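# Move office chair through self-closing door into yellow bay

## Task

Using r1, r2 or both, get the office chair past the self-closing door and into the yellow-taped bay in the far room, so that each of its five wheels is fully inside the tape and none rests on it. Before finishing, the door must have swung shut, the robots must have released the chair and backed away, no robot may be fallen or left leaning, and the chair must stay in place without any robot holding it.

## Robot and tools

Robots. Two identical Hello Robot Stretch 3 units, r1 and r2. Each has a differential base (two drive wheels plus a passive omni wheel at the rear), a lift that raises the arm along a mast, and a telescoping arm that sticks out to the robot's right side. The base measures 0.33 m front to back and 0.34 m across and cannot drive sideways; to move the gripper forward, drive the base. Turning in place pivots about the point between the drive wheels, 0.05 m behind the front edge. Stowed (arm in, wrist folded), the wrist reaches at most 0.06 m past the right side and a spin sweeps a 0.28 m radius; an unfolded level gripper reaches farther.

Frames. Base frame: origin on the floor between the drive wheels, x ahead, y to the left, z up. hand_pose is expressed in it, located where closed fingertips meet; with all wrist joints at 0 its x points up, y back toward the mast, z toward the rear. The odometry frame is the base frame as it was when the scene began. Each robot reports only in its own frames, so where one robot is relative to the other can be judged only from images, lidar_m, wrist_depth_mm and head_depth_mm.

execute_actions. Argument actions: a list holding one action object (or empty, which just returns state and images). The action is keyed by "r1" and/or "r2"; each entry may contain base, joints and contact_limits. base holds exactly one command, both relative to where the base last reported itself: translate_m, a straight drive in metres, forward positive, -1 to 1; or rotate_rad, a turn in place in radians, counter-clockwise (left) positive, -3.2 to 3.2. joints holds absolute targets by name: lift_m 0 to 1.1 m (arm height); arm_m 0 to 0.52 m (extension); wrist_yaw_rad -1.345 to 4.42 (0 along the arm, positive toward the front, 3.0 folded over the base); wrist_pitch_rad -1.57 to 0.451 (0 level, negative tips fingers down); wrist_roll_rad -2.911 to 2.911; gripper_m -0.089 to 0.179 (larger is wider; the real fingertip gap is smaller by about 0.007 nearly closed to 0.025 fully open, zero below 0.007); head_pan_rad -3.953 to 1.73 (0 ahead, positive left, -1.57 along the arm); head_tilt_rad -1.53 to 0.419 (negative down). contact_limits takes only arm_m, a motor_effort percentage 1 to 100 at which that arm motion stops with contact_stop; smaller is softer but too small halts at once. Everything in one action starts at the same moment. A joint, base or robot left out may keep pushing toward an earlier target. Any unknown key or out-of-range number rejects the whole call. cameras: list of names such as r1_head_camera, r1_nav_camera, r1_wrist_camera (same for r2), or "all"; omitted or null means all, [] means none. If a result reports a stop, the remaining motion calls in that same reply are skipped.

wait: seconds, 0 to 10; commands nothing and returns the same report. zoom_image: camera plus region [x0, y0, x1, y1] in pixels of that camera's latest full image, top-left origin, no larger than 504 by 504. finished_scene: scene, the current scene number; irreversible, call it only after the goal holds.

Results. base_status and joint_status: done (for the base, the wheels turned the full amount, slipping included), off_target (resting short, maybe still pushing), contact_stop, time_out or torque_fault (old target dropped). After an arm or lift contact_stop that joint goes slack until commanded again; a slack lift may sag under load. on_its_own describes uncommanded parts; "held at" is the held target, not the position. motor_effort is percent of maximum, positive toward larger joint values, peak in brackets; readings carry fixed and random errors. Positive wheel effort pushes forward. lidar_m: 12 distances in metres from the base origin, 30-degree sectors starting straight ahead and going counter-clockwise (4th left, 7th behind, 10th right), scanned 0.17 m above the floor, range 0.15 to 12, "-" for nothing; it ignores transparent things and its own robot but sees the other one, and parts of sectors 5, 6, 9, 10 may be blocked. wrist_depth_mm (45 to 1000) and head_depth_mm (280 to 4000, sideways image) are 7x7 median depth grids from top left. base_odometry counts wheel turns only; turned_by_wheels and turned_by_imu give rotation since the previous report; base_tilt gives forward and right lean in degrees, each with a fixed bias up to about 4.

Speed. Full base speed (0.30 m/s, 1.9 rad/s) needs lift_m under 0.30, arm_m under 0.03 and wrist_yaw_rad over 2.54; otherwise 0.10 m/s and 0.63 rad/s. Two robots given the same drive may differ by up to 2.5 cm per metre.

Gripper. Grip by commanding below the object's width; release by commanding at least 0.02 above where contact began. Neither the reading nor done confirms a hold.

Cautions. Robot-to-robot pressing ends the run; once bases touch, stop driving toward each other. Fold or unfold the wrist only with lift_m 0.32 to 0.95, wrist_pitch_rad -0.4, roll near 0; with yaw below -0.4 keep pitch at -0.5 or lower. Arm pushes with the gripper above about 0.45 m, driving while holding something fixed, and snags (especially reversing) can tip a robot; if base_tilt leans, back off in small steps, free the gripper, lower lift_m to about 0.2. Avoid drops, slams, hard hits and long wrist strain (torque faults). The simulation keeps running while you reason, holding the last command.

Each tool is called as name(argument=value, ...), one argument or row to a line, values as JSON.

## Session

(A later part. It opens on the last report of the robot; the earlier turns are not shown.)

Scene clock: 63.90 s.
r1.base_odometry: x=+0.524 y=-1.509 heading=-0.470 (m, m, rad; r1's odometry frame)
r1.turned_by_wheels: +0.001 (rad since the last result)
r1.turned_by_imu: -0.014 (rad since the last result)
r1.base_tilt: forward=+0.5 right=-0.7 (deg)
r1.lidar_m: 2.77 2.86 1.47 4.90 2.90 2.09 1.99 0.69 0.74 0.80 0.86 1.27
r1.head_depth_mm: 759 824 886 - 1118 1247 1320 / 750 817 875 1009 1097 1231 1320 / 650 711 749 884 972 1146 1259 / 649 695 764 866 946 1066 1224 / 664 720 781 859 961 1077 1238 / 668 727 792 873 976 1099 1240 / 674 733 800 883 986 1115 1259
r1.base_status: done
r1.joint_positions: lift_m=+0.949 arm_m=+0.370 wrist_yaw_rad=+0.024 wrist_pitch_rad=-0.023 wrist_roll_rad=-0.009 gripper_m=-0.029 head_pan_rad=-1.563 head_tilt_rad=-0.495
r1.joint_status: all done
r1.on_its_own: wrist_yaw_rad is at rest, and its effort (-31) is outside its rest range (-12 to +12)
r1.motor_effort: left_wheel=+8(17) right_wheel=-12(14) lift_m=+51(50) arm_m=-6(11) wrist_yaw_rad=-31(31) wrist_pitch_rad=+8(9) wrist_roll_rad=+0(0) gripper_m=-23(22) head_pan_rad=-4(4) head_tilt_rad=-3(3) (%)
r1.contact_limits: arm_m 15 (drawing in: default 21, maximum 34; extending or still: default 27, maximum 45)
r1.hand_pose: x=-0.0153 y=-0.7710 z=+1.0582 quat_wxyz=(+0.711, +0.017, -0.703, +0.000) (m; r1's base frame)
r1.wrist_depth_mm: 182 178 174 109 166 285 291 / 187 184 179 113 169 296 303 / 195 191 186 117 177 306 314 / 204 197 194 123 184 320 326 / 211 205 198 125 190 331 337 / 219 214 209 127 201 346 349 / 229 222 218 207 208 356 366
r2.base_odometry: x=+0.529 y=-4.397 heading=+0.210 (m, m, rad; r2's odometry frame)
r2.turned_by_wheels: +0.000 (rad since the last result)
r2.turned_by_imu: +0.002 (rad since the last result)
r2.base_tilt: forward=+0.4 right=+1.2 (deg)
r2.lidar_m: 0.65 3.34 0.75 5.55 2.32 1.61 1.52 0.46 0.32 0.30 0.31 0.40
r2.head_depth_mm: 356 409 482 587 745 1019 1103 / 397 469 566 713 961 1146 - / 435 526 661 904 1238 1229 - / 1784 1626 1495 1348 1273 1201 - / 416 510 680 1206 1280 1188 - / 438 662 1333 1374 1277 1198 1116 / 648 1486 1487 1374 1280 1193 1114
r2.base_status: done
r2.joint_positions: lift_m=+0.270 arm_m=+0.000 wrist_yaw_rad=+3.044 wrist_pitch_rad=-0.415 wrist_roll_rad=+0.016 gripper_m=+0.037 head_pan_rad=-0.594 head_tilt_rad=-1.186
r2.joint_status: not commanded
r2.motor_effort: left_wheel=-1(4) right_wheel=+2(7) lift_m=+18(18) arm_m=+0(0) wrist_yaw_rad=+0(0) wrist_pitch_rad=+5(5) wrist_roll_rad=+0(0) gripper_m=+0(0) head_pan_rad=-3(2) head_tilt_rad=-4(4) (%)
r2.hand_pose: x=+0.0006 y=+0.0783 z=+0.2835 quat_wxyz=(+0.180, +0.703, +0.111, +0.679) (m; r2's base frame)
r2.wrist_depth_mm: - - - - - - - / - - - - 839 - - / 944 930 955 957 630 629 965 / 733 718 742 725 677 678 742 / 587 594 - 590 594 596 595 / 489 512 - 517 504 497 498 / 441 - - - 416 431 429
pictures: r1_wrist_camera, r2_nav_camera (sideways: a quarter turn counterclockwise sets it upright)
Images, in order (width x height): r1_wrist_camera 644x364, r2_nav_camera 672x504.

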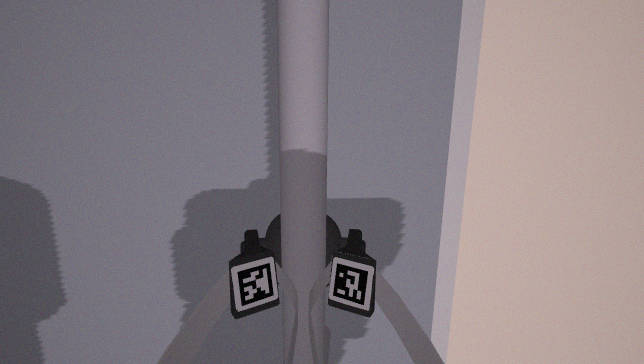

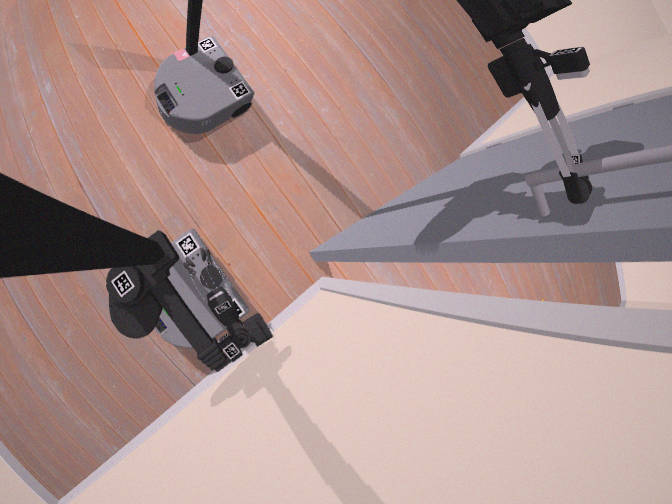

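execute_actions(
  actions=[
    {"r1":{"base":{"translate_m":0.028},"joints":{"arm_m":0.27}},"r2":{"base":{"translate_m":0.15},"joints":{"lift_m":0.31}}},
  ],
  cameras=[],
)

execute_actions(
  actions=[
    {"r1":{"base":{"translate_m":0.034},"joints":{"arm_m":0.17}},"r2":{"base":{"translate_m":0.08}}},
  ],
  cameras=[],
)

execute_actions(
  actions=[
    {"r1":{"base":{"translate_m":0.042},"joints":{"arm_m":0.08}},"r2":{"base":{"translate_m":0.05}}},
  ],
  cameras=[],
)

execute_actions(
  actions=[
    {"r1":{"base":{"translate_m":0.046},"joints":{"arm_m":0.002}},"r2":{"base":{"translate_m":0.13}}},
  ],
  cameras=["r1_wrist_camera","r2_nav_camera"],
)

Scene clock: 75.47 s.
r1.base_odometry: x=+0.549 y=-1.522 heading=-0.470 (m, m, rad; r1's odometry frame)
r1.turned_by_wheels: +0.000 (rad since the last result)
r1.turned_by_imu: -0.007 (rad since the last result)
r1.base_tilt: forward=+0.5 right=-0.7 (deg)
r1.lidar_m: 2.74 2.82 1.47 1.46 2.95 2.11 2.03 1.34 0.62 0.69 0.78 1.26
r1.head_depth_mm: 760 825 893 - 1122 1180 1126 / 743 804 875 - 1113 1228 1319 / 562 607 652 - 832 929 1092 / 572 618 672 754 832 930 1070 / 584 635 694 766 853 968 1107 / 596 648 710 785 878 996 1152 / 607 663 729 805 906 1031 1203
r1.base_status: done
r1.joint_positions: lift_m=+0.949 arm_m=+0.270 wrist_yaw_rad=+0.028 wrist_pitch_rad=-0.024 wrist_roll_rad=-0.009 gripper_m=-0.029 head_pan_rad=-1.563 head_tilt_rad=-0.495
r1.joint_status: all done
r1.on_its_own: wrist_yaw_rad is held at +0.041, not at your +0.000, by its stall guard, which is not easing now; wrist_yaw_rad is at rest, and its effort (+17) is outside its rest range (-12 to +12)
r1.motor_effort: left_wheel=-4(23) right_wheel=+3(23) lift_m=+51(51) arm_m=-5(9) wrist_yaw_rad=+17(59) wrist_pitch_rad=+8(9) wrist_roll_rad=+0(1) gripper_m=-21(25) head_pan_rad=-4(4) head_tilt_rad=-2(3) (%)
r1.hand_pose: x=-0.0143 y=-0.6709 z=+1.0579 quat_wxyz=(+0.711, +0.019, -0.703, +0.001) (m; r1's base frame)
r1.wrist_depth_mm: 200 191 179 165 163 382 390 / 208 197 186 172 167 393 404 / 216 203 193 178 173 412 418 / 225 212 201 183 179 429 432 / 236 222 209 125 185 442 458 / 247 233 219 128 192 464 469 / 259 242 224 203 204 483 492
r2.base_odometry: x=+0.676 y=-4.366 heading=+0.210 (m, m, rad; r2's odometry frame)
r2.turned_by_wheels: +0.000 (rad since the last result)
r2.turned_by_imu: +0.002 (rad since the last result)
r2.base_tilt: forward=+0.5 right=+1.1 (deg)
r2.lidar_m: 0.24 3.19 0.69 5.57 2.53 1.77 1.50 0.44 0.31 0.29 0.30 0.24
r2.head_depth_mm: 1790 387 452 563 720 979 1100 / 1768 1621 1453 681 931 - - / 1799 1610 1490 1370 1251 - - / 1790 1624 1486 1376 1279 1201 - / 1786 1621 1472 585 1239 1190 - / 1806 297 339 1344 1280 1191 1118 / - - 1475 1382 1280 1189 1118
r2.base_status: done
r2.joint_positions: lift_m=+0.310 arm_m=+0.000 wrist_yaw_rad=+3.044 wrist_pitch_rad=-0.415 wrist_roll_rad=+0.016 gripper_m=+0.037 head_pan_rad=-0.594 head_tilt_rad=-1.186
r2.joint_status: all done
r2.motor_effort: left_wheel=-2(6) right_wheel=+2(7) lift_m=+25(25) arm_m=+0(0) wrist_yaw_rad=+0(0) wrist_pitch_rad=+5(5) wrist_roll_rad=+0(0) gripper_m=+0(0) head_pan_rad=-2(2) head_tilt_rad=-4(5) (%)
r2.hand_pose: x=+0.0006 y=+0.0783 z=+0.3231 quat_wxyz=(+0.181, +0.703, +0.111, +0.679) (m; r2's base frame)
r2.wrist_depth_mm: - - - - - - - / - - - - - - - / - - - 768 685 - - / 798 798 809 728 652 818 815 / 642 640 - 644 649 653 653 / 534 535 - 542 551 544 544 / 466 492 - - 457 469 470
pictures: none
No camera images: the call's "cameras" was empty. Leave "cameras" out to get every camera's image.

Scene clock: 77.60 s.
r1.base_odometry: x=+0.579 y=-1.537 heading=-0.470 (m, m, rad; r1's odometry frame)
r1.turned_by_wheels: +0.000 (rad since the last result)
r1.turned_by_imu: -0.001 (rad since the last result)
r1.base_tilt: forward=+0.5 right=-0.7 (deg)
r1.lidar_m: 2.70 2.80 3.74 1.45 3.01 2.15 2.06 1.34 0.59 0.59 0.70 1.24
r1.head_depth_mm: 759 823 895 - - 1029 1129 / 469 516 572 - - 1257 1297 / 473 510 555 - - 777 877 / 490 530 579 649 726 805 917 / 507 550 604 667 747 846 976 / 524 571 627 694 783 892 1038 / 541 592 651 726 819 940 1105
r1.base_status: done
r1.joint_positions: lift_m=+0.949 arm_m=+0.170 wrist_yaw_rad=+0.026 wrist_pitch_rad=-0.025 wrist_roll_rad=-0.009 gripper_m=-0.029 head_pan_rad=-1.563 head_tilt_rad=-0.495
r1.joint_status: all done
r1.on_its_own: wrist_yaw_rad is held at +0.041, not at your +0.000, by its stall guard, which is not easing now; wrist_yaw_rad is at rest, and its effort (+19) is outside its rest range (-12 to +12)
r1.motor_effort: left_wheel=-4(18) right_wheel=+3(24) lift_m=+51(50) arm_m=-5(9) wrist_yaw_rad=+19(81) wrist_pitch_rad=+8(9) wrist_roll_rad=+0(1) gripper_m=-22(26) head_pan_rad=-4(4) head_tilt_rad=-3(2) (%)
r1.hand_pose: x=-0.0147 y=-0.5709 z=+1.0577 quat_wxyz=(+0.711, +0.018, -0.703, +0.000) (m; r1's base frame)
r1.wrist_depth_mm: 227 208 188 112 159 475 499 / 237 216 194 117 164 490 509 / 247 223 201 177 169 515 526 / 257 235 210 183 175 534 546 / 271 244 220 125 181 548 565 / 286 257 236 128 184 587 594 / 304 269 235 193 197 601 622
r2.base_odometry: x=+0.754 y=-4.349 heading=+0.210 (m, m, rad; r2's odometry frame)
r2.turned_by_wheels: +0.000 (rad since the last result)
r2.turned_by_imu: +0.001 (rad since the last result)
r2.base_tilt: forward=+0.4 right=+1.1 (deg)
r2.lidar_m: 0.17 0.18 0.67 0.79 2.66 1.85 1.47 0.43 0.30 0.29 0.28 1.22
r2.head_depth_mm: 1790 1629 1486 559 700 965 1107 / 1792 1620 1487 1372 919 - - / 1790 1616 1488 1376 1278 - - / 1780 1626 1494 1371 1270 1203 - / 1793 1629 1492 1383 1263 1182 - / 1793 1585 1457 845 585 1184 1116 / 1165 810 547 413 411 1193 1118
r2.base_status: done
r2.joint_positions: lift_m=+0.310 arm_m=+0.000 wrist_yaw_rad=+3.044 wrist_pitch_rad=-0.415 wrist_roll_rad=+0.016 gripper_m=+0.037 head_pan_rad=-0.594 head_tilt_rad=-1.186
r2.joint_status: not commanded
r2.motor_effort: left_wheel=-1(3) right_wheel=+3(6) lift_m=+25(25) arm_m=+0(0) wrist_yaw_rad=+0(0) wrist_pitch_rad=+5(5) wrist_roll_rad=+0(0) gripper_m=+0(0) head_pan_rad=-2(2) head_tilt_rad=-4(5) (%)
r2.hand_pose: x=+0.0006 y=+0.0783 z=+0.3231 quat_wxyz=(+0.181, +0.703, +0.111, +0.679) (m; r2's base frame)
r2.wrist_depth_mm: - - - - - - - / - - - - - - - / - - - 711 676 - - / 798 798 793 660 664 807 823 / 638 642 - 639 642 655 651 / 540 541 - 543 545 545 517 / 464 496 - - 457 473 203
pictures: none
No camera images: the call's "cameras" was empty. Leave "cameras" out to get every camera's image.

Scene clock: 79.50 s.
r1.base_odometry: x=+0.617 y=-1.556 heading=-0.470 (m, m, rad; r1's odometry frame)
r1.turned_by_wheels: +0.000 (rad since the last result)
r1.turned_by_imu: +0.000 (rad since the last result)
r1.base_tilt: forward=+0.5 right=-0.7 (deg)
r1.lidar_m: 2.66 2.75 3.68 1.45 3.07 2.20 2.10 1.34 0.59 0.49 0.62 1.24
r1.head_depth_mm: 405 806 895 975 - - - / 386 418 452 494 - - 1204 / 396 421 466 504 - - 764 / 417 452 493 540 619 699 795 / 438 477 521 578 647 733 853 / 457 499 551 612 691 792 929 / 479 525 582 650 743 860 1024
r1.base_status: done
r1.joint_positions: lift_m=+0.949 arm_m=+0.081 wrist_yaw_rad=+0.025 wrist_pitch_rad=-0.026 wrist_roll_rad=-0.009 gripper_m=-0.029 head_pan_rad=-1.563 head_tilt_rad=-0.495
r1.joint_status: all done
r1.on_its_own: wrist_yaw_rad is held at +0.041, not at your +0.000, by its stall guard, which is not easing now; wrist_yaw_rad is at rest, and its effort (+21) is outside its rest range (-12 to +12)
r1.motor_effort: left_wheel=-3(16) right_wheel=+3(21) lift_m=+51(51) arm_m=-6(10) wrist_yaw_rad=+21(86) wrist_pitch_rad=+9(9) wrist_roll_rad=+0(1) gripper_m=-22(26) head_pan_rad=-4(4) head_tilt_rad=-2(3) (%)
r1.hand_pose: x=-0.0151 y=-0.4809 z=+1.0574 quat_wxyz=(+0.711, +0.018, -0.703, -0.001) (m; r1's base frame)
r1.wrist_depth_mm: 260 225 197 110 156 146 574 / 273 237 204 115 160 153 604 / 289 247 214 119 166 158 613 / 306 257 221 124 172 632 634 / 325 269 235 124 176 653 681 / 344 284 250 129 179 680 706 / 376 303 244 194 192 715 748
r2.base_odometry: x=+0.803 y=-4.338 heading=+0.209 (m, m, rad; r2's odometry frame)
r2.turned_by_wheels: +0.000 (rad since the last result)
r2.turned_by_imu: +0.000 (rad since the last result)
r2.base_tilt: forward=+0.4 right=+1.1 (deg)
r2.lidar_m: 0.29 0.20 0.23 0.79 2.73 1.90 1.45 0.43 0.30 0.27 0.28 1.16
r2.head_depth_mm: 1790 1619 1490 1368 691 947 1106 / 1788 1616 1490 1372 1263 - - / 1777 1628 1487 1373 1281 - - / 1802 1628 1486 1374 1275 1201 - / 1784 1621 1486 1370 1284 1198 - / 1784 1554 1462 1287 1053 1022 1119 / 1103 989 847 739 658 662 1113
r2.base_status: done
r2.joint_positions: lift_m=+0.310 arm_m=+0.000 wrist_yaw_rad=+3.044 wrist_pitch_rad=-0.415 wrist_roll_rad=+0.016 gripper_m=+0.037 head_pan_rad=-0.594 head_tilt_rad=-1.186
r2.joint_status: not commanded
r2.motor_effort: left_wheel=-1(1) right_wheel=+2(7) lift_m=+25(25) arm_m=+0(0) wrist_yaw_rad=+0(0) wrist_pitch_rad=+5(5) wrist_roll_rad=+0(0) gripper_m=+0(0) head_pan_rad=-2(2) head_tilt_rad=-6(5) (%)
r2.hand_pose: x=+0.0006 y=+0.0783 z=+0.3231 quat_wxyz=(+0.181, +0.703, +0.111, +0.679) (m; r2's base frame)
r2.wrist_depth_mm: - - - - - - 171 / - - - - - - 182 / - - - 709 732 938 195 / 798 788 802 652 659 249 212 / 638 643 - 653 654 254 230 / 539 539 - 543 551 279 253 / 466 493 - - 460 309 279
pictures: none
No camera images: the call's "cameras" was empty. Leave "cameras" out to get every camera's image.

Scene clock: 82.07 s.
r1.base_odometry: x=+0.657 y=-1.577 heading=-0.471 (m, m, rad; r1's odometry frame)
r1.turned_by_wheels: +0.000 (rad since the last result)
r1.turned_by_imu: +0.000 (rad since the last result)
r1.base_tilt: forward=+0.5 right=-0.7 (deg)
r1.lidar_m: 2.62 2.70 3.61 1.43 3.12 2.24 2.14 1.33 0.41 0.41 0.56 1.26
r1.head_depth_mm: 308 331 365 411 1083 - - / 323 348 376 411 445 488 - / 328 313 380 419 396 - - / 357 387 423 466 532 602 688 / 377 411 452 501 563 641 749 / 399 437 484 540 612 707 838 / 424 467 520 587 673 788 960
r1.base_status: done
r1.joint_positions: lift_m=+0.949 arm_m=+0.002 wrist_yaw_rad=+0.022 wrist_pitch_rad=-0.027 wrist_roll_rad=-0.009 gripper_m=-0.029 head_pan_rad=-1.563 head_tilt_rad=-0.495
r1.joint_status: all done
r1.on_its_own: wrist_yaw_rad is held at +0.041, not at your +0.000, by its stall guard, which is not easing now; wrist_yaw_rad is at rest, and its effort (+24) is outside its rest range (-12 to +12)
r1.motor_effort: left_wheel=-3(11) right_wheel=+4(18) lift_m=+50(49) arm_m=-5(10) wrist_yaw_rad=+24(80) wrist_pitch_rad=+9(9) wrist_roll_rad=+1(0) gripper_m=-23(26) head_pan_rad=-4(4) head_tilt_rad=-3(3) (%)
r1.hand_pose: x=-0.0157 y=-0.4028 z=+1.0572 quat_wxyz=(+0.711, +0.018, -0.703, -0.002) (m; r1's base frame)
r1.wrist_depth_mm: 310 249 207 110 154 139 248 / 326 260 215 114 158 144 246 / 344 275 223 119 163 149 247 / 368 285 232 125 168 156 257 / 389 305 246 125 173 161 272 / 422 325 270 129 177 301 286 / 466 345 261 188 188 303 829
r2.base_odometry: x=+0.930 y=-4.311 heading=+0.209 (m, m, rad; r2's odometry frame)
r2.turned_by_wheels: +0.000 (rad since the last result)
r2.turned_by_imu: +0.001 (rad since the last result)
r2.base_tilt: forward=+0.5 right=+1.1 (deg)
r2.lidar_m: 0.33 0.23 0.22 0.23 2.92 2.04 1.40 0.42 0.28 0.27 3.32 1.01
r2.head_depth_mm: 1781 1623 1486 1378 1282 941 1099 / 1794 1622 1486 1370 1277 - - / 1775 1629 1489 1370 1273 - - / 1786 1621 1484 1379 1280 1201 - / 1786 1618 1493 1371 1274 1193 - / 1742 1278 1337 1233 1140 1059 1092 / 915 866 817 780 741 704 724
r2.base_status: done
r2.joint_positions: lift_m=+0.310 arm_m=+0.000 wrist_yaw_rad=+3.044 wrist_pitch_rad=-0.415 wrist_roll_rad=+0.016 gripper_m=+0.037 head_pan_rad=-0.594 head_tilt_rad=-1.186
r2.joint_status: not commanded
r2.motor_effort: left_wheel=-2(2) right_wheel=+2(6) lift_m=+25(25) arm_m=+0(1) wrist_yaw_rad=-1(0) wrist_pitch_rad=+5(5) wrist_roll_rad=+0(0) gripper_m=+0(0) head_pan_rad=-3(2) head_tilt_rad=-5(4) (%)
r2.hand_pose: x=+0.0006 y=+0.0783 z=+0.3231 quat_wxyz=(+0.181, +0.703, +0.111, +0.679) (m; r2's base frame)
r2.wrist_depth_mm: - - - - 232 213 198 / - - - - 248 227 210 / - - 849 675 270 245 226 / 793 782 726 630 296 264 243 / 640 648 - 653 323 290 263 / 535 540 - 543 347 317 285 / 461 494 - - 419 352 315
pictures: r1_wrist_camera, r2_nav_camera (sideways: a quarter turn counterclockwise sets it upright)
Images, in order (width x height): r1_wrist_camera 644x364, r2_nav_camera 672x504.

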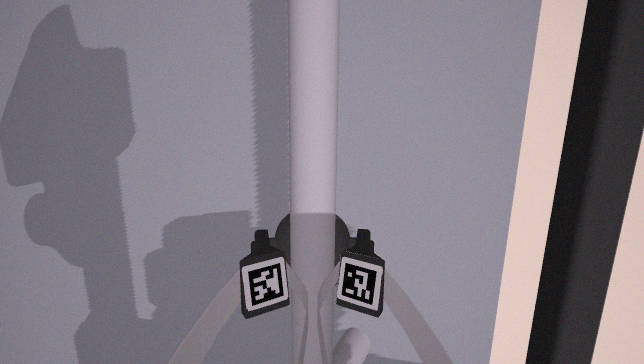

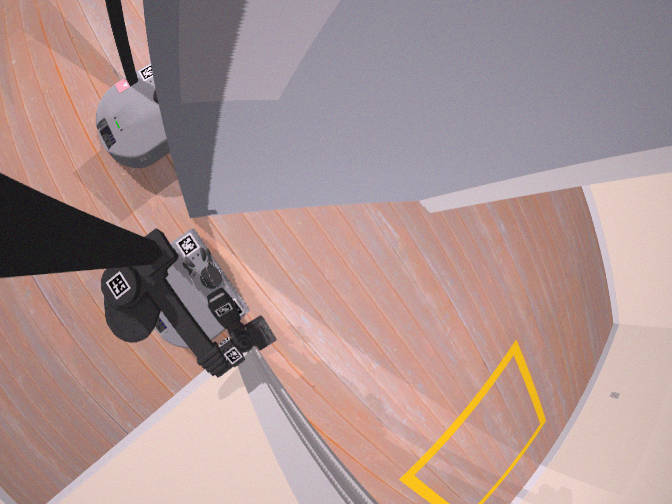

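execute_actions(
  actions=[
    {"r1":{"base":{"translate_m":-0.005}},"r2":{"base":{"translate_m":0.08}}},
  ],
  cameras=[],
)

execute_actions(
  actions=[
    {"r1":{"joints":{"gripper_m":0.12,"arm_m":0}}},
  ],
  cameras=["r1_wrist_camera"],
)

execute_actions(
  actions=[
    {"r1":{"joints":{"wrist_pitch_rad":-1.3,"wrist_yaw_rad":0,"head_tilt_rad":-0.9}}},
  ],
  cameras=["r1_nav_camera","r2_nav_camera"],
)

Scene clock: 93.20 s.
r1.base_odometry: x=+0.653 y=-1.575 heading=-0.471 (m, m, rad; r1's odometry frame)
r1.turned_by_wheels: +0.000 (rad since the last result)
r1.turned_by_imu: +0.000 (rad since the last result)
r1.base_tilt: forward=+0.5 right=-0.7 (deg)
r1.lidar_m: 2.62 2.70 3.63 1.44 3.14 2.24 2.14 1.34 0.41 0.41 0.55 1.26
r1.head_depth_mm: 306 332 367 482 557 - - / 321 346 373 408 442 486 - / 326 352 382 422 452 - - / 354 385 420 463 515 603 689 / 374 408 449 497 558 637 744 / 397 434 480 537 609 702 834 / 421 465 517 582 670 784 952
r1.base_status: done
r1.joint_positions: lift_m=+0.949 arm_m=+0.002 wrist_yaw_rad=+0.039 wrist_pitch_rad=-0.027 wrist_roll_rad=-0.009 gripper_m=-0.029 head_pan_rad=-1.563 head_tilt_rad=-0.495
r1.joint_status: not commanded
r1.on_its_own: wrist_yaw_rad is held at +0.041, not at your +0.000, by its stall guard, which is not easing now
r1.motor_effort: left_wheel=+0(9) right_wheel=-1(0) lift_m=+51(51) arm_m=-5(5) wrist_yaw_rad=+3(24) wrist_pitch_rad=+9(10) wrist_roll_rad=+0(0) gripper_m=-22(23) head_pan_rad=-4(4) head_tilt_rad=-3(2) (%)
r1.hand_pose: x=-0.0116 y=-0.4027 z=+1.0572 quat_wxyz=(+0.711, +0.023, -0.703, +0.004) (m; r1's base frame)
r1.wrist_depth_mm: 318 253 208 111 153 138 651 / 338 266 216 116 157 143 657 / 358 282 225 122 163 147 681 / 384 292 234 184 168 154 707 / 413 313 248 125 172 160 748 / 442 331 275 128 174 267 790 / 488 354 262 188 188 281 828
r2.base_odometry: x=+1.008 y=-4.295 heading=+0.209 (m, m, rad; r2's odometry frame)
r2.turned_by_wheels: +0.000 (rad since the last result)
r2.turned_by_imu: +0.001 (rad since the last result)
r2.base_tilt: forward=+0.4 right=+1.1 (deg)
r2.lidar_m: 0.27 0.19 0.18 0.19 3.06 2.12 1.37 0.41 0.29 3.22 3.34 0.84
r2.head_depth_mm: 1794 1621 1487 1377 1277 1149 1094 / 1780 1626 1487 1369 1280 - - / 1777 1627 1487 1373 1277 - - / 1790 1618 1486 1372 1275 1205 - / 1790 1618 1488 1375 1273 1193 - / 1031 1149 1109 1022 948 877 819 / 757 716 682 646 615 587 559
r2.base_status: done
r2.joint_positions: lift_m=+0.310 arm_m=+0.000 wrist_yaw_rad=+3.044 wrist_pitch_rad=-0.415 wrist_roll_rad=+0.016 gripper_m=+0.037 head_pan_rad=-0.594 head_tilt_rad=-1.186
r2.joint_status: not commanded
r2.motor_effort: left_wheel=-2(3) right_wheel=+2(6) lift_m=+25(25) arm_m=+0(0) wrist_yaw_rad=-1(0) wrist_pitch_rad=+5(5) wrist_roll_rad=+0(0) gripper_m=+0(0) head_pan_rad=-2(2) head_tilt_rad=-5(4) (%)
r2.hand_pose: x=+0.0006 y=+0.0783 z=+0.3231 quat_wxyz=(+0.181, +0.703, +0.111, +0.679) (m; r2's base frame)
r2.wrist_depth_mm: - - - 216 198 182 169 / - - - 234 214 197 180 / - - 654 257 232 211 193 / 786 792 608 284 252 228 208 / 644 654 - 320 277 250 225 / 540 534 - 361 298 273 244 / 463 493 - - 361 303 269
pictures: none
No camera images: the call's "cameras" was empty. Leave "cameras" out to get every camera's image.

Scene clock: 95.50 s.
r1.base_odometry: x=+0.653 y=-1.575 heading=-0.471 (m, m, rad; r1's odometry frame)
r1.turned_by_wheels: +0.000 (rad since the last result)
r1.turned_by_imu: +0.000 (rad since the last result)
r1.base_tilt: forward=+0.5 right=-0.8 (deg)
r1.lidar_m: 2.62 2.70 3.64 1.44 3.14 2.24 2.14 1.33 0.41 0.42 0.56 1.26
r1.head_depth_mm: 315 340 373 439 550 - - / 329 355 384 418 458 500 - / 335 320 392 427 464 - - / 363 394 432 475 519 599 705 / 383 417 459 509 581 650 759 / 405 443 490 547 621 716 848 / 429 473 527 594 680 799 964
r1.base_status: not commanded
r1.joint_positions: lift_m=+0.949 arm_m=+0.000 wrist_yaw_rad=+0.043 wrist_pitch_rad=-0.025 wrist_roll_rad=-0.009 gripper_m=+0.120 head_pan_rad=-1.563 head_tilt_rad=-0.495
r1.joint_status: all done
r1.on_its_own: wrist_yaw_rad is held at +0.041, not at your +0.000, by its stall guard, which is not easing now
r1.motor_effort: left_wheel=+0(0) right_wheel=-1(2) lift_m=+51(51) arm_m=-4(10) wrist_yaw_rad=-3(5) wrist_pitch_rad=+9(9) wrist_roll_rad=+0(0) gripper_m=+1(99) head_pan_rad=-4(4) head_tilt_rad=-2(3) (%)
r1.hand_pose: x=-0.0104 y=-0.4006 z=+1.0576 quat_wxyz=(+0.711, +0.024, -0.703, +0.006) (m; r1's base frame)
r1.wrist_depth_mm: 340 273 221 120 164 148 643 / 362 283 230 125 168 154 675 / 379 297 239 131 174 158 689 / 415 314 252 195 179 165 710 / 436 347 258 202 188 170 759 / 472 - 269 209 197 512 783 / 545 366 284 186 199 183 838
r2.base_odometry: x=+1.008 y=-4.295 heading=+0.209 (m, m, rad; r2's odometry frame)
r2.turned_by_wheels: +0.000 (rad since the last result)
r2.turned_by_imu: +0.000 (rad since the last result)
r2.base_tilt: forward=+0.4 right=+1.1 (deg)
r2.lidar_m: 0.26 0.18 0.18 0.18 3.05 2.13 1.37 0.41 0.29 3.23 3.29 0.83
r2.head_depth_mm: 1788 1619 1484 1374 1270 1150 1099 / 1786 1616 1480 1372 1277 - - / 1787 1614 1489 1371 1274 - - / 1789 1626 1484 1374 1276 1201 - / 1797 1630 1486 1376 1278 1187 - / 1028 1157 1097 1000 914 843 785 / 750 706 665 628 593 562 534
r2.base_status: not commanded
r2.joint_positions: lift_m=+0.310 arm_m=+0.000 wrist_yaw_rad=+3.044 wrist_pitch_rad=-0.415 wrist_roll_rad=+0.016 gripper_m=+0.037 head_pan_rad=-0.594 head_tilt_rad=-1.186
r2.joint_status: not commanded
r2.motor_effort: left_wheel=-1(2) right_wheel=+2(6) lift_m=+25(25) arm_m=-1(0) wrist_yaw_rad=+0(0) wrist_pitch_rad=+5(5) wrist_roll_rad=+0(0) gripper_m=+0(0) head_pan_rad=-2(2) head_tilt_rad=-5(5) (%)
r2.hand_pose: x=+0.0006 y=+0.0783 z=+0.3231 quat_wxyz=(+0.181, +0.703, +0.111, +0.679) (m; r2's base frame)
r2.wrist_depth_mm: - - - 208 191 175 163 / - - - 225 206 189 174 / - - 649 248 223 203 185 / 791 796 609 272 244 221 201 / 644 646 - 306 266 240 217 / 544 539 - 346 287 264 237 / 462 493 - - 349 294 260
pictures: r1_wrist_camera
Images, in order (width x height): r1_wrist_camera 644x364.

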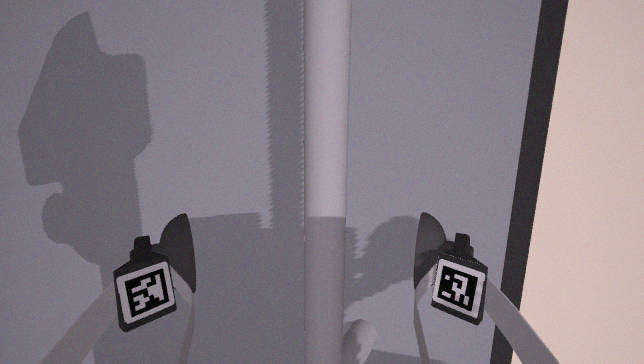

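Scene clock: 97.00 s.
r1.base_odometry: x=+0.653 y=-1.575 heading=-0.471 (m, m, rad; r1's odometry frame)
r1.turned_by_wheels: +0.000 (rad since the last result)
r1.turned_by_imu: +0.000 (rad since the last result)
r1.base_tilt: forward=+0.4 right=-0.7 (deg)
r1.lidar_m: 2.63 2.71 3.65 1.44 3.15 2.24 2.14 1.34 0.41 0.42 0.56 1.26
r1.head_depth_mm: 338 412 542 - - - 1114 / 352 402 470 - - - 1104 / 347 399 477 - - - 1103 / 390 447 531 652 918 1202 1120 / 412 482 581 729 974 1240 1122 / 437 517 631 810 1132 1261 1128 / 465 557 690 911 1333 1262 1121
r1.base_status: not commanded
r1.joint_positions: lift_m=+0.949 arm_m=+0.000 wrist_yaw_rad=+0.002 wrist_pitch_rad=-1.297 wrist_roll_rad=-0.009 gripper_m=+0.120 head_pan_rad=-1.563 head_tilt_rad=-0.889
r1.joint_status: all done
r1.motor_effort: left_wheel=-1(0) right_wheel=-1(2) lift_m=+49(51) arm_m=-4(4) wrist_yaw_rad=-3(15) wrist_pitch_rad=-1(7) wrist_roll_rad=+1(0) gripper_m=+0(1) head_pan_rad=-4(4) head_tilt_rad=-6(33) (%)
r1.hand_pose: x=-0.0215 y=-0.1913 z=+0.8350 quat_wxyz=(+0.567, +0.430, -0.560, -0.425) (m; r1's base frame)
r1.wrist_depth_mm: - 856 545 402 471 - - / - - 871 562 908 - - / 995 997 - 980 - - - / 998 991 - - - - - / - - - - - - - / 963 - 985 - - - - / 965 962 1000 - 986 - -
r2.base_odometry: x=+1.008 y=-4.295 heading=+0.209 (m, m, rad; r2's odometry frame)
r2.turned_by_wheels: +0.000 (rad since the last result)
r2.turned_by_imu: +0.000 (rad since the last result)
r2.base_tilt: forward=+0.4 right=+1.1 (deg)
r2.lidar_m: 0.26 0.18 0.17 0.18 3.06 2.13 1.37 0.41 0.29 3.23 3.31 0.83
r2.head_depth_mm: 1771 1628 1491 1378 1276 1144 1092 / 1793 1618 1483 1374 1277 - - / 1783 1624 1481 1370 1279 - - / 1782 1626 1486 1377 1278 1201 - / 1784 1631 1494 1369 1271 1200 - / 1027 1152 1095 1000 916 845 783 / 750 704 665 625 593 562 534
r2.base_status: not commanded
r2.joint_positions: lift_m=+0.310 arm_m=+0.000 wrist_yaw_rad=+3.044 wrist_pitch_rad=-0.415 wrist_roll_rad=+0.016 gripper_m=+0.037 head_pan_rad=-0.594 head_tilt_rad=-1.186
r2.joint_status: not commanded
r2.motor_effort: left_wheel=-1(1) right_wheel=+3(2) lift_m=+25(25) arm_m=+0(1) wrist_yaw_rad=-1(0) wrist_pitch_rad=+5(5) wrist_roll_rad=+0(0) gripper_m=+0(0) head_pan_rad=-2(2) head_tilt_rad=-3(4) (%)
r2.hand_pose: x=+0.0006 y=+0.0783 z=+0.3231 quat_wxyz=(+0.181, +0.703, +0.111, +0.679) (m; r2's base frame)
r2.wrist_depth_mm: - - - 208 191 176 164 / - - - 227 206 189 174 / - - 654 246 222 203 186 / 797 799 594 271 244 221 200 / 641 639 - 308 266 240 217 / 541 542 - 349 286 265 237 / 462 495 - - 348 294 259
pictures: r1_nav_camera (sideways: a quarter turn counterclockwise sets it upright), r2_nav_camera (sideways: a quarter turn counterclockwise sets it upright)
Images, in order (width x height): r1_nav_camera 672x504, r2_nav_camera 672x504.

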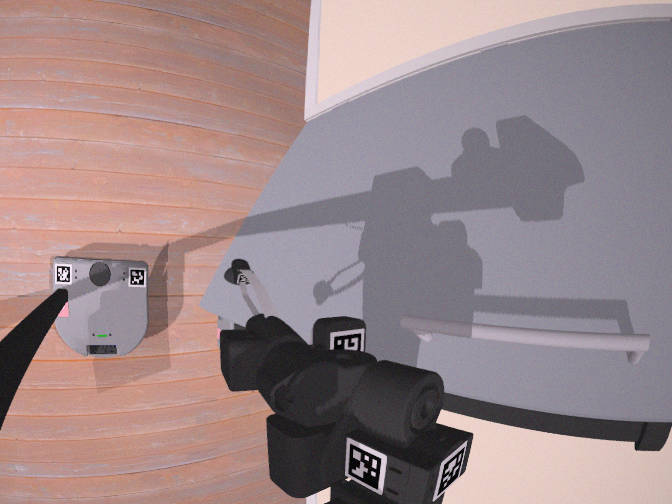

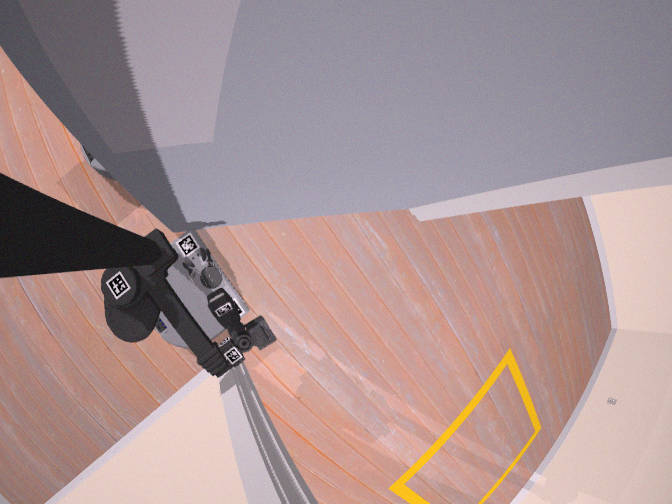

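execute_actions(
  actions=[
    {"r1":{"base":{"translate_m":1.0}},"r2":{"joints":{"head_pan_rad":-1.57,"head_tilt_rad":-0.7}}},
  ],
  cameras=["r1_nav_camera","r2_nav_camera"],
)

Scene clock: 127.47 s.
r1.base_odometry: x=+1.544 y=-2.028 heading=-0.471 (m, m, rad; r1's odometry frame)
r1.turned_by_wheels: +0.000 (rad since the last result)
r1.turned_by_imu: +0.002 (rad since the last result)
r1.base_tilt: forward=+0.5 right=-0.8 (deg)
r1.lidar_m: 1.63 1.67 2.24 4.92 4.60 3.27 3.13 0.92 0.89 0.88 0.91 1.22
r1.head_depth_mm: 772 873 971 - - - 1110 / 771 904 1062 - - - 1104 / 780 905 1072 - - - 1105 / 774 896 1064 1260 1403 1223 1118 / 774 896 1063 1286 1427 1281 1116 / 773 891 1053 1292 1437 1261 1124 / 768 885 1053 1283 1438 1258 1127
r1.base_status: done
r1.joint_positions: lift_m=+0.949 arm_m=+0.000 wrist_yaw_rad=+0.002 wrist_pitch_rad=-1.297 wrist_roll_rad=-0.009 gripper_m=+0.120 head_pan_rad=-1.563 head_tilt_rad=-0.889
r1.joint_status: not commanded
r1.motor_effort: left_wheel=-1(4) right_wheel=-1(5) lift_m=+50(50) arm_m=-3(4) wrist_yaw_rad=-3(3) wrist_pitch_rad=-1(1) wrist_roll_rad=+1(0) gripper_m=+0(0) head_pan_rad=-3(4) head_tilt_rad=-6(6) (%)
r1.hand_pose: x=-0.0215 y=-0.1913 z=+0.8350 quat_wxyz=(+0.567, +0.430, -0.560, -0.425) (m; r1's base frame)
r1.wrist_depth_mm: - - - - - 872 720 / - - - - - - 860 / - - - - - - - / 986 - 998 - - - - / 969 996 995 - - - - / 967 - 966 - - - - / 965 970 - - - 995 -
r2.base_odometry: x=+1.008 y=-4.295 heading=+0.209 (m, m, rad; r2's odometry frame)
r2.turned_by_wheels: +0.000 (rad since the last result)
r2.turned_by_imu: +0.001 (rad since the last result)
r2.base_tilt: forward=+0.4 right=+1.0 (deg)
r2.lidar_m: 0.26 0.18 0.17 0.18 3.07 2.12 1.37 0.41 0.29 3.24 3.31 0.83
r2.head_depth_mm: 2858 3151 2496 378 404 434 526 / 2862 3168 2619 2016 1647 562 615 / 2825 3133 2590 2013 1653 1392 1205 / 2840 3125 2603 2016 1643 1396 1204 / 2828 3141 2620 2009 1647 1395 1206 / 2844 3135 2562 2000 1636 1392 1204 / 2817 3106 2623 2010 1652 1391 1203
r2.base_status: not commanded
r2.joint_positions: lift_m=+0.310 arm_m=+0.000 wrist_yaw_rad=+3.044 wrist_pitch_rad=-0.415 wrist_roll_rad=+0.016 gripper_m=+0.037 head_pan_rad=-1.563 head_tilt_rad=-0.705
r2.joint_status: all done
r2.motor_effort: left_wheel=+0(1) right_wheel=+3(3) lift_m=+25(25) arm_m=+0(0) wrist_yaw_rad=-1(0) wrist_pitch_rad=+5(5) wrist_roll_rad=+0(0) gripper_m=+0(0) head_pan_rad=-2(36) head_tilt_rad=+1(21) (%)
r2.hand_pose: x=+0.0006 y=+0.0783 z=+0.3231 quat_wxyz=(+0.181, +0.703, +0.111, +0.679) (m; r2's base frame)
r2.wrist_depth_mm: - - - 208 190 175 163 / - - - 225 206 188 175 / - - - 246 223 203 186 / 785 810 766 272 244 221 201 / 644 648 - 306 266 240 218 / 534 539 - 346 285 264 238 / 465 493 - - 348 294 260
pictures: r1_nav_camera (sideways: a quarter turn counterclockwise sets it upright), r2_nav_camera (sideways: a quarter turn counterclockwise sets it upright)
Images, in order (width x height): r1_nav_camera 672x504, r2_nav_camera 672x504.

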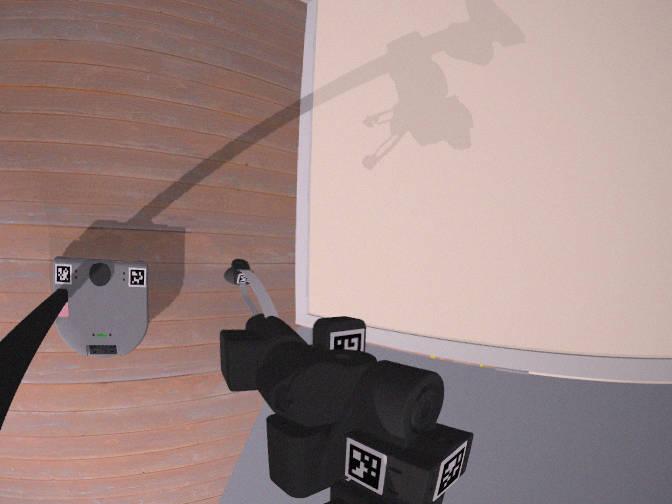

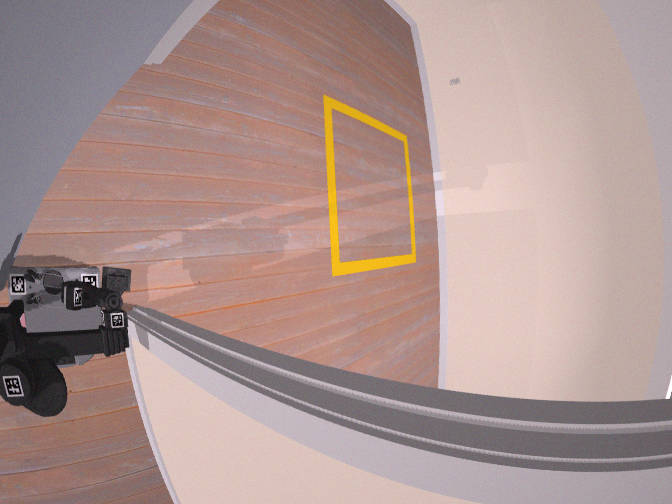

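execute_actions(
  actions=[
    {"r1":{"base":{"translate_m":0.35}},"r2":{"base":{"translate_m":0.3}}},
  ],
  cameras=[],
)

execute_actions(
  actions=[
    {"r1":{"base":{"rotate_rad":-1.55},"joints":{"head_tilt_rad":-0.6}},"r2":{"base":{"translate_m":0.3}}},
  ],
  cameras=[],
)

execute_actions(
  actions=[
    {"r1":{"joints":{"wrist_pitch_rad":0,"arm_m":0.12}}},
  ],
  cameras=["r1_nav_camera","r1_wrist_camera","r2_nav_camera"],
)

Scene clock: 136.43 s.
r1.base_odometry: x=+1.856 y=-2.187 heading=-0.471 (m, m, rad; r1's odometry frame)
r1.turned_by_wheels: +0.000 (rad since the last result)
r1.turned_by_imu: +0.000 (rad since the last result)
r1.base_tilt: forward=+0.5 right=-0.8 (deg)
r1.lidar_m: 1.28 1.31 1.76 4.56 1.78 3.63 1.28 1.06 0.91 0.87 0.90 1.21
r1.head_depth_mm: 772 897 1015 - - - 1116 / 773 893 1068 - - - 1106 / 771 893 1063 - - - 1100 / 767 888 1056 1253 1403 1231 1123 / 766 883 1051 1289 1427 1286 1123 / 760 879 1042 1274 1441 1259 1124 / 760 875 1040 1272 1433 1265 1123
r1.base_status: done
r1.joint_positions: lift_m=+0.949 arm_m=+0.000 wrist_yaw_rad=+0.002 wrist_pitch_rad=-1.297 wrist_roll_rad=-0.009 gripper_m=+0.120 head_pan_rad=-1.563 head_tilt_rad=-0.889
r1.joint_status: not commanded
r1.motor_effort: left_wheel=-1(4) right_wheel=-1(3) lift_m=+49(50) arm_m=-3(4) wrist_yaw_rad=-3(3) wrist_pitch_rad=-1(1) wrist_roll_rad=+0(1) gripper_m=+0(0) head_pan_rad=-3(4) head_tilt_rad=-6(6) (%)
r1.hand_pose: x=-0.0215 y=-0.1913 z=+0.8350 quat_wxyz=(+0.567, +0.430, -0.560, -0.425) (m; r1's base frame)
r1.wrist_depth_mm: - - - - - - 871 / - - - - - - 970 / - - - - - - - / - - - - - - - / - 956 - - - - - / 976 - - - - - - / 965 - - - 984 - -
r2.base_odometry: x=+1.302 y=-4.233 heading=+0.209 (m, m, rad; r2's odometry frame)
r2.turned_by_wheels: +0.000 (rad since the last result)
r2.turned_by_imu: +0.003 (rad since the last result)
r2.base_tilt: forward=+0.4 right=+1.1 (deg)
r2.lidar_m: 0.20 0.17 0.16 0.18 0.28 2.43 1.27 0.50 3.12 3.21 3.28 0.40
r2.head_depth_mm: 2840 3133 2609 2025 1649 1398 1213 / 2823 3090 2615 2023 1655 1399 1206 / 2825 3124 2621 2017 1650 1396 1208 / 2826 3089 2585 2010 1655 1398 1205 / 2820 3092 2597 2011 1642 1387 1208 / 2798 3106 2615 2015 1652 1390 1199 / 2806 3101 2599 2031 1650 1390 1203
r2.base_status: done
r2.joint_positions: lift_m=+0.310 arm_m=+0.000 wrist_yaw_rad=+3.044 wrist_pitch_rad=-0.415 wrist_roll_rad=+0.016 gripper_m=+0.037 head_pan_rad=-1.563 head_tilt_rad=-0.704
r2.joint_status: not commanded
r2.motor_effort: left_wheel=+4(16) right_wheel=+2(7) lift_m=+25(25) arm_m=+0(0) wrist_yaw_rad=+0(0) wrist_pitch_rad=+5(5) wrist_roll_rad=+0(0) gripper_m=+0(0) head_pan_rad=-3(3) head_tilt_rad=+1(1) (%)
r2.hand_pose: x=+0.0006 y=+0.0783 z=+0.3231 quat_wxyz=(+0.181, +0.703, +0.111, +0.679) (m; r2's base frame)
r2.wrist_depth_mm: - - 251 214 186 164 147 / - - 275 234 200 174 155 / - 985 300 255 216 187 164 / 794 783 333 281 234 199 175 / 639 649 - 319 252 216 186 / 538 543 - 363 267 233 201 / 469 492 - - 326 254 216
pictures: none
No camera images: the call's "cameras" was empty. Leave "cameras" out to get every camera's image.

Scene clock: 140.60 s.
r1.base_odometry: x=+1.856 y=-2.187 heading=-2.020 (m, m, rad; r1's odometry frame)
r1.turned_by_wheels: -1.550 (rad since the last result)
r1.turned_by_imu: -1.540 (rad since the last result)
r1.base_tilt: forward=+0.5 right=-0.8 (deg)
r1.lidar_m: 0.87 0.91 1.23 1.28 1.32 1.80 4.89 1.78 3.64 0.92 0.90 0.91
r1.head_depth_mm: 2945 3265 3147 2290 1901 - - / 2931 3250 3160 2270 1790 - - / 2904 3216 3177 2284 1783 - - / 797 890 1004 1133 1303 1435 1214 / 785 862 960 1070 1208 1375 1240 / 755 828 913 1017 1139 1300 1237 / 727 792 868 964 1079 1221 1243
r1.base_status: done
r1.joint_positions: lift_m=+0.949 arm_m=+0.000 wrist_yaw_rad=+0.002 wrist_pitch_rad=-1.297 wrist_roll_rad=-0.009 gripper_m=+0.120 head_pan_rad=-1.563 head_tilt_rad=-0.606
r1.joint_status: all done
r1.motor_effort: left_wheel=+2(6) right_wheel=-3(5) lift_m=+50(49) arm_m=-3(3) wrist_yaw_rad=-3(3) wrist_pitch_rad=-1(1) wrist_roll_rad=+0(0) gripper_m=+0(0) head_pan_rad=-4(4) head_tilt_rad=+3(29) (%)
r1.hand_pose: x=-0.0215 y=-0.1912 z=+0.8350 quat_wxyz=(+0.567, +0.430, -0.560, -0.425) (m; r1's base frame)
r1.wrist_depth_mm: 849 - - - - - - / - - - - - - - / 984 - - - - - - / - - - - - - - / - - - - - - - / - - 984 - - - - / 954 985 976 - 990 - -
r2.base_odometry: x=+1.595 y=-4.170 heading=+0.209 (m, m, rad; r2's odometry frame)
r2.turned_by_wheels: +0.000 (rad since the last result)
r2.turned_by_imu: +0.003 (rad since the last result)
r2.base_tilt: forward=+0.5 right=+1.1 (deg)
r2.lidar_m: 0.15 - 0.15 0.18 0.59 2.75 1.17 0.77 3.38 3.20 0.42 0.17
r2.head_depth_mm: 2814 3155 2616 2027 1660 1394 1208 / 2799 3112 2609 2009 1642 1403 1203 / 2825 3111 2616 2015 1657 1398 1208 / 2809 3093 2585 2011 1656 1398 1205 / 2803 3130 2585 2016 1638 1390 1207 / 2805 3090 2584 2009 1648 1388 1208 / 2792 3083 2581 2030 1634 1393 1207
r2.base_status: done
r2.joint_positions: lift_m=+0.310 arm_m=+0.000 wrist_yaw_rad=+3.044 wrist_pitch_rad=-0.415 wrist_roll_rad=+0.016 gripper_m=+0.037 head_pan_rad=-1.563 head_tilt_rad=-0.704
r2.joint_status: not commanded
r2.motor_effort: left_wheel=+5(20) right_wheel=+2(5) lift_m=+25(25) arm_m=+0(0) wrist_yaw_rad=+0(0) wrist_pitch_rad=+5(5) wrist_roll_rad=+0(0) gripper_m=+0(1) head_pan_rad=-3(2) head_tilt_rad=+1(2) (%)
r2.hand_pose: x=+0.0006 y=+0.0783 z=+0.3231 quat_wxyz=(+0.181, +0.703, +0.111, +0.679) (m; r2's base frame)
r2.wrist_depth_mm: - - 357 237 175 137 113 / - - 393 258 184 144 118 / - - 436 281 196 151 122 / 788 788 489 309 210 159 128 / 648 641 - 360 222 167 133 / 535 534 - 432 222 178 139 / 462 490 - - 279 187 146
pictures: none
No camera images: the call's "cameras" was empty. Leave "cameras" out to get every camera's image.

Scene clock: 142.73 s.
r1.base_odometry: x=+1.856 y=-2.187 heading=-2.020 (m, m, rad; r1's odometry frame)
r1.turned_by_wheels: +0.000 (rad since the last result)
r1.turned_by_imu: +0.000 (rad since the last result)
r1.base_tilt: forward=+0.5 right=-0.7 (deg)
r1.lidar_m: 0.87 0.91 1.23 1.28 1.32 1.80 4.89 1.78 3.64 0.92 0.91 0.91
r1.head_depth_mm: 2924 3277 3331 - - 1416 1235 / 2953 3238 3370 - - 1426 1237 / 2973 3234 3368 - - 1429 1235 / 798 894 994 1125 1280 1430 1233 / 786 864 953 1072 1215 1377 1241 / 754 828 910 1015 1142 1312 1248 / 725 790 871 964 1074 1218 1241
r1.base_status: not commanded
r1.joint_positions: lift_m=+0.949 arm_m=+0.120 wrist_yaw_rad=+0.001 wrist_pitch_rad=-0.025 wrist_roll_rad=-0.009 gripper_m=+0.120 head_pan_rad=-1.563 head_tilt_rad=-0.606
r1.joint_status: all done
r1.motor_effort: left_wheel=+2(2) right_wheel=-3(3) lift_m=+50(50) arm_m=+2(2) wrist_yaw_rad=-2(3) wrist_pitch_rad=+9(8) wrist_roll_rad=+0(0) gripper_m=+0(0) head_pan_rad=-4(3) head_tilt_rad=+3(3) (%)
r1.hand_pose: x=-0.0211 y=-0.5202 z=+1.0578 quat_wxyz=(+0.711, +0.010, -0.704, -0.009) (m; r1's base frame)
r1.wrist_depth_mm: 430 471 532 - - - - / 444 494 551 - - - - / 455 508 570 - - - - / 469 522 589 - - - - / 480 530 602 - - - - / 492 - 645 - - - - / 500 573 661 - - - -
r2.base_odometry: x=+1.595 y=-4.170 heading=+0.209 (m, m, rad; r2's odometry frame)
r2.turned_by_wheels: +0.000 (rad since the last result)
r2.turned_by_imu: +0.000 (rad since the last result)
r2.base_tilt: forward=+0.4 right=+1.2 (deg)
r2.lidar_m: 0.15 - 0.15 0.18 0.59 2.76 1.17 0.77 3.38 3.18 0.42 0.17
r2.head_depth_mm: 2814 3098 2644 2017 1656 1397 1208 / 2810 3107 2603 2014 1642 1390 1202 / 2812 3114 2589 2012 1644 1396 1203 / 2808 3116 2592 2018 1652 1399 1203 / 2778 3088 2591 2008 1650 1394 1203 / 2779 3056 2576 2022 1644 1400 1212 / 2799 3095 2598 2021 1651 1394 1202
r2.base_status: not commanded
r2.joint_positions: lift_m=+0.310 arm_m=+0.000 wrist_yaw_rad=+3.044 wrist_pitch_rad=-0.415 wrist_roll_rad=+0.016 gripper_m=+0.037 head_pan_rad=-1.563 head_tilt_rad=-0.704
r2.joint_status: not commanded
r2.motor_effort: left_wheel=+4(4) right_wheel=+2(2) lift_m=+25(25) arm_m=+0(0) wrist_yaw_rad=+0(1) wrist_pitch_rad=+5(5) wrist_roll_rad=+0(0) gripper_m=+0(0) head_pan_rad=-2(3) head_tilt_rad=+2(1) (%)
r2.hand_pose: x=+0.0006 y=+0.0783 z=+0.3231 quat_wxyz=(+0.181, +0.703, +0.111, +0.679) (m; r2's base frame)
r2.wrist_depth_mm: - - 356 239 174 138 113 / - - 395 257 184 144 118 / - - 439 280 196 151 122 / 798 787 488 308 210 159 128 / 636 643 - 361 221 168 133 / 539 535 - 435 223 177 139 / 463 491 - - 282 187 146
pictures: r1_nav_camera (sideways: a quarter turn counterclockwise sets it upright), r1_wrist_camera, r2_nav_camera (sideways: a quarter turn counterclockwise sets it upright)
Images, in order (width x height): r1_nav_camera 672x504, r1_wrist_camera 644x364, r2_nav_camera 672x504.

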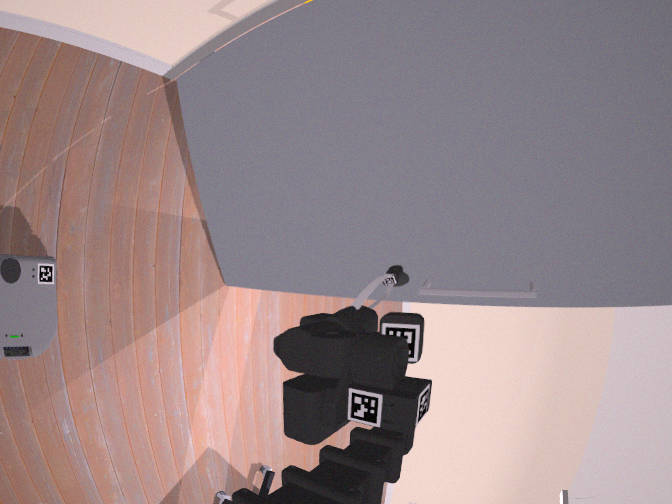

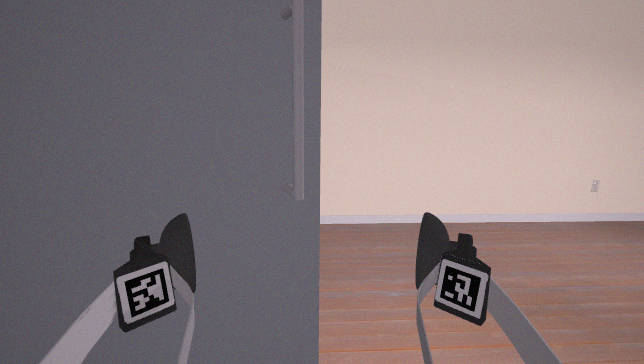

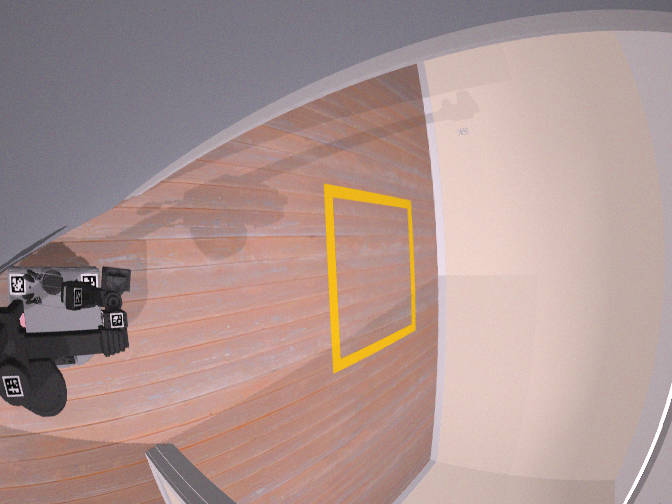

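execute_actions(
  actions=[
    {"r1":{"joints":{"arm_m":0.27},"base":{"translate_m":-0.02},"contact_limits":{"arm_m":10}},"r2":{"base":{"translate_m":0.06}}},
  ],
  cameras=["r1_wrist_camera"],
)

Scene clock: 149.07 s.
r1.base_odometry: x=+1.865 y=-2.169 heading=-2.020 (m, m, rad; r1's odometry frame)
r1.turned_by_wheels: +0.000 (rad since the last result)
r1.turned_by_imu: +0.000 (rad since the last result)
r1.base_tilt: forward=+0.5 right=-0.7 (deg)
r1.lidar_m: 0.89 0.92 1.26 1.27 1.32 1.80 4.89 1.77 3.64 0.84 0.84 0.93
r1.head_depth_mm: 2952 3270 - 2191 1778 1447 1232 / 2988 3237 - 2127 1778 1466 1234 / 2867 3126 - 2114 1735 1424 1238 / 711 780 884 1006 1137 1332 1249 / 699 768 854 957 1088 1270 1239 / 678 745 824 918 1045 1202 1239 / 660 723 798 889 1001 1148 1242
r1.base_status: done
r1.joint_positions: lift_m=+0.949 arm_m=+0.270 wrist_yaw_rad=+0.001 wrist_pitch_rad=-0.024 wrist_roll_rad=-0.009 gripper_m=+0.120 head_pan_rad=-1.563 head_tilt_rad=-0.606
r1.joint_status: all done
r1.motor_effort: left_wheel=+2(4) right_wheel=-3(7) lift_m=+50(49) arm_m=+2(3) wrist_yaw_rad=-1(2) wrist_pitch_rad=+8(8) wrist_roll_rad=+0(0) gripper_m=+0(0) head_pan_rad=-4(3) head_tilt_rad=+4(4) (%)
r1.contact_limits: arm_m 10 (drawing in: default 21, maximum 34; extending or still: default 27, maximum 45)
r1.hand_pose: x=-0.0212 y=-0.6702 z=+1.0580 quat_wxyz=(+0.711, +0.009, -0.704, -0.008) (m; r1's base frame)
r1.wrist_depth_mm: 270 292 318 347 - - - / 275 297 326 361 - - - / 285 307 336 375 - - - / 294 320 352 388 - - - / 302 321 361 401 - - - / 310 - 378 420 - - - / 314 353 387 432 - - -
r2.base_odometry: x=+1.654 y=-4.158 heading=+0.209 (m, m, rad; r2's odometry frame)
r2.turned_by_wheels: +0.000 (rad since the last result)
r2.turned_by_imu: +0.001 (rad since the last result)
r2.base_tilt: forward=+0.5 right=+1.1 (deg)
r2.lidar_m: - - 0.15 0.18 4.03 2.81 1.15 0.82 3.37 3.20 0.25 0.15
r2.head_depth_mm: 2813 3111 2603 2040 1656 1392 1213 / 2806 3135 2586 2022 1650 1389 1204 / 2799 3092 2583 2016 1637 1396 1203 / 2781 3088 2573 2014 1647 1398 1207 / 2778 3137 2622 2020 1645 1398 1203 / 2792 3124 2590 1999 1648 1392 1203 / 2807 3096 2582 2010 1659 1397 1159
r2.base_status: done
r2.joint_positions: lift_m=+0.310 arm_m=+0.000 wrist_yaw_rad=+3.044 wrist_pitch_rad=-0.415 wrist_roll_rad=+0.016 gripper_m=+0.037 head_pan_rad=-1.563 head_tilt_rad=-0.704
r2.joint_status: not commanded
r2.motor_effort: left_wheel=+2(40) right_wheel=+2(5) lift_m=+25(25) arm_m=+0(0) wrist_yaw_rad=+0(0) wrist_pitch_rad=+5(5) wrist_roll_rad=+0(0) gripper_m=+0(0) head_pan_rad=-2(2) head_tilt_rad=+1(1) (%)
r2.hand_pose: x=+0.0006 y=+0.0783 z=+0.3231 quat_wxyz=(+0.181, +0.703, +0.111, +0.679) (m; r2's base frame)
r2.wrist_depth_mm: - - 451 249 169 128 102 / - - 504 272 178 133 106 / - - 556 293 189 138 109 / 795 786 629 325 202 145 113 / 638 645 - 385 210 152 117 / 544 541 - 469 205 159 121 / 466 492 - - 265 166 126
pictures: r1_wrist_camera
Images, in order (width x height): r1_wrist_camera 644x364.

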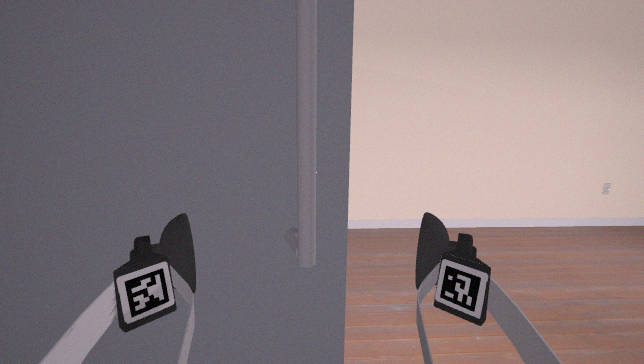

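execute_actions(
  actions=[
    {"r1":{"joints":{"arm_m":0.47,"gripper_m":0.085},"contact_limits":{"arm_m":10}}},
  ],
  cameras=["r1_wrist_camera"],
)

Scene clock: 154.53 s.
r1.base_odometry: x=+1.865 y=-2.169 heading=-2.021 (m, m, rad; r1's odometry frame)
r1.turned_by_wheels: +0.000 (rad since the last result)
r1.turned_by_imu: +0.000 (rad since the last result)
r1.base_tilt: forward=+0.4 right=-0.8 (deg)
r1.lidar_m: 0.89 0.92 1.26 1.28 1.32 1.80 4.91 1.77 3.63 0.84 0.84 0.93
r1.head_depth_mm: 2948 3232 - 2186 1730 1458 1237 / 2973 3161 2940 2286 1772 1467 1240 / 2882 3100 2709 2196 1735 1429 1237 / 699 777 885 997 1144 1337 1245 / 702 770 856 959 1094 1258 1245 / 681 747 825 921 1043 1206 1244 / 663 725 799 893 997 1150 1243
r1.base_status: not commanded
r1.joint_positions: lift_m=+0.949 arm_m=+0.454 wrist_yaw_rad=+0.007 wrist_pitch_rad=-0.026 wrist_roll_rad=-0.009 gripper_m=+0.085 head_pan_rad=-1.563 head_tilt_rad=-0.605
r1.joint_status: arm_m contact_stop (moved +0.184 of +0.200); the others done
r1.on_its_own: arm_m is slack since a contact_stop, until your next command for it (your +0.470 is given up)
r1.motor_effort: left_wheel=-1(2) right_wheel=+0(2) lift_m=+50(50) arm_m=+0(12) wrist_yaw_rad=-9(15) wrist_pitch_rad=+9(10) wrist_roll_rad=+0(0) gripper_m=+0(98) head_pan_rad=-3(3) head_tilt_rad=+3(4) (%)
r1.contact_limits: arm_m 10 (drawing in: default 21, maximum 34; extending or still: default 27, maximum 45)
r1.hand_pose: x=-0.0197 y=-0.8543 z=+1.0573 quat_wxyz=(+0.711, +0.012, -0.704, -0.007) (m; r1's base frame)
r1.wrist_depth_mm: 136 146 158 111 - - - / 140 150 163 172 - - - / 143 154 167 178 - - - / 148 159 174 185 - - - / 152 164 183 192 - - - / 157 166 190 198 - - - / 161 177 194 192 - - -
r2.base_odometry: x=+1.654 y=-4.158 heading=+0.210 (m, m, rad; r2's odometry frame)
r2.turned_by_wheels: +0.000 (rad since the last result)
r2.turned_by_imu: +0.001 (rad since the last result)
r2.base_tilt: forward=+0.5 right=+1.2 (deg)
r2.lidar_m: - - 0.15 0.18 4.02 2.82 1.14 0.83 3.38 3.19 0.25 0.15
r2.head_depth_mm: 2824 3146 2605 2027 1652 1397 1209 / 2816 3091 2622 2024 1656 1393 1212 / 2810 3124 2579 2015 1656 1399 1210 / 2809 3088 2607 2027 1653 1398 1207 / 2814 3094 2581 2030 1647 1394 1202 / 2809 3091 2590 2010 1642 1398 1205 / 2785 3150 2562 2004 1648 1392 1161
r2.base_status: not commanded
r2.joint_positions: lift_m=+0.310 arm_m=+0.000 wrist_yaw_rad=+3.044 wrist_pitch_rad=-0.415 wrist_roll_rad=+0.016 gripper_m=+0.037 head_pan_rad=-1.563 head_tilt_rad=-0.704
r2.joint_status: not commanded
r2.motor_effort: left_wheel=+11(22) right_wheel=+4(5) lift_m=+25(25) arm_m=+0(0) wrist_yaw_rad=+0(0) wrist_pitch_rad=+5(5) wrist_roll_rad=+0(0) gripper_m=+0(0) head_pan_rad=-2(3) head_tilt_rad=+1(1) (%)
r2.hand_pose: x=+0.0006 y=+0.0783 z=+0.3231 quat_wxyz=(+0.181, +0.703, +0.111, +0.679) (m; r2's base frame)
r2.wrist_depth_mm: - - 444 249 169 127 102 / - - 498 268 178 133 106 / - - 555 296 188 138 109 / 793 794 631 323 200 144 113 / 644 650 - 381 209 151 117 / 539 542 - 467 204 158 121 / 462 491 - - 262 165 126
pictures: r1_wrist_camera
Images, in order (width x height): r1_wrist_camera 644x364.

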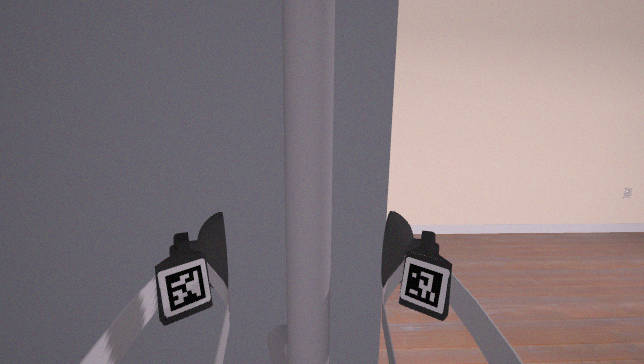

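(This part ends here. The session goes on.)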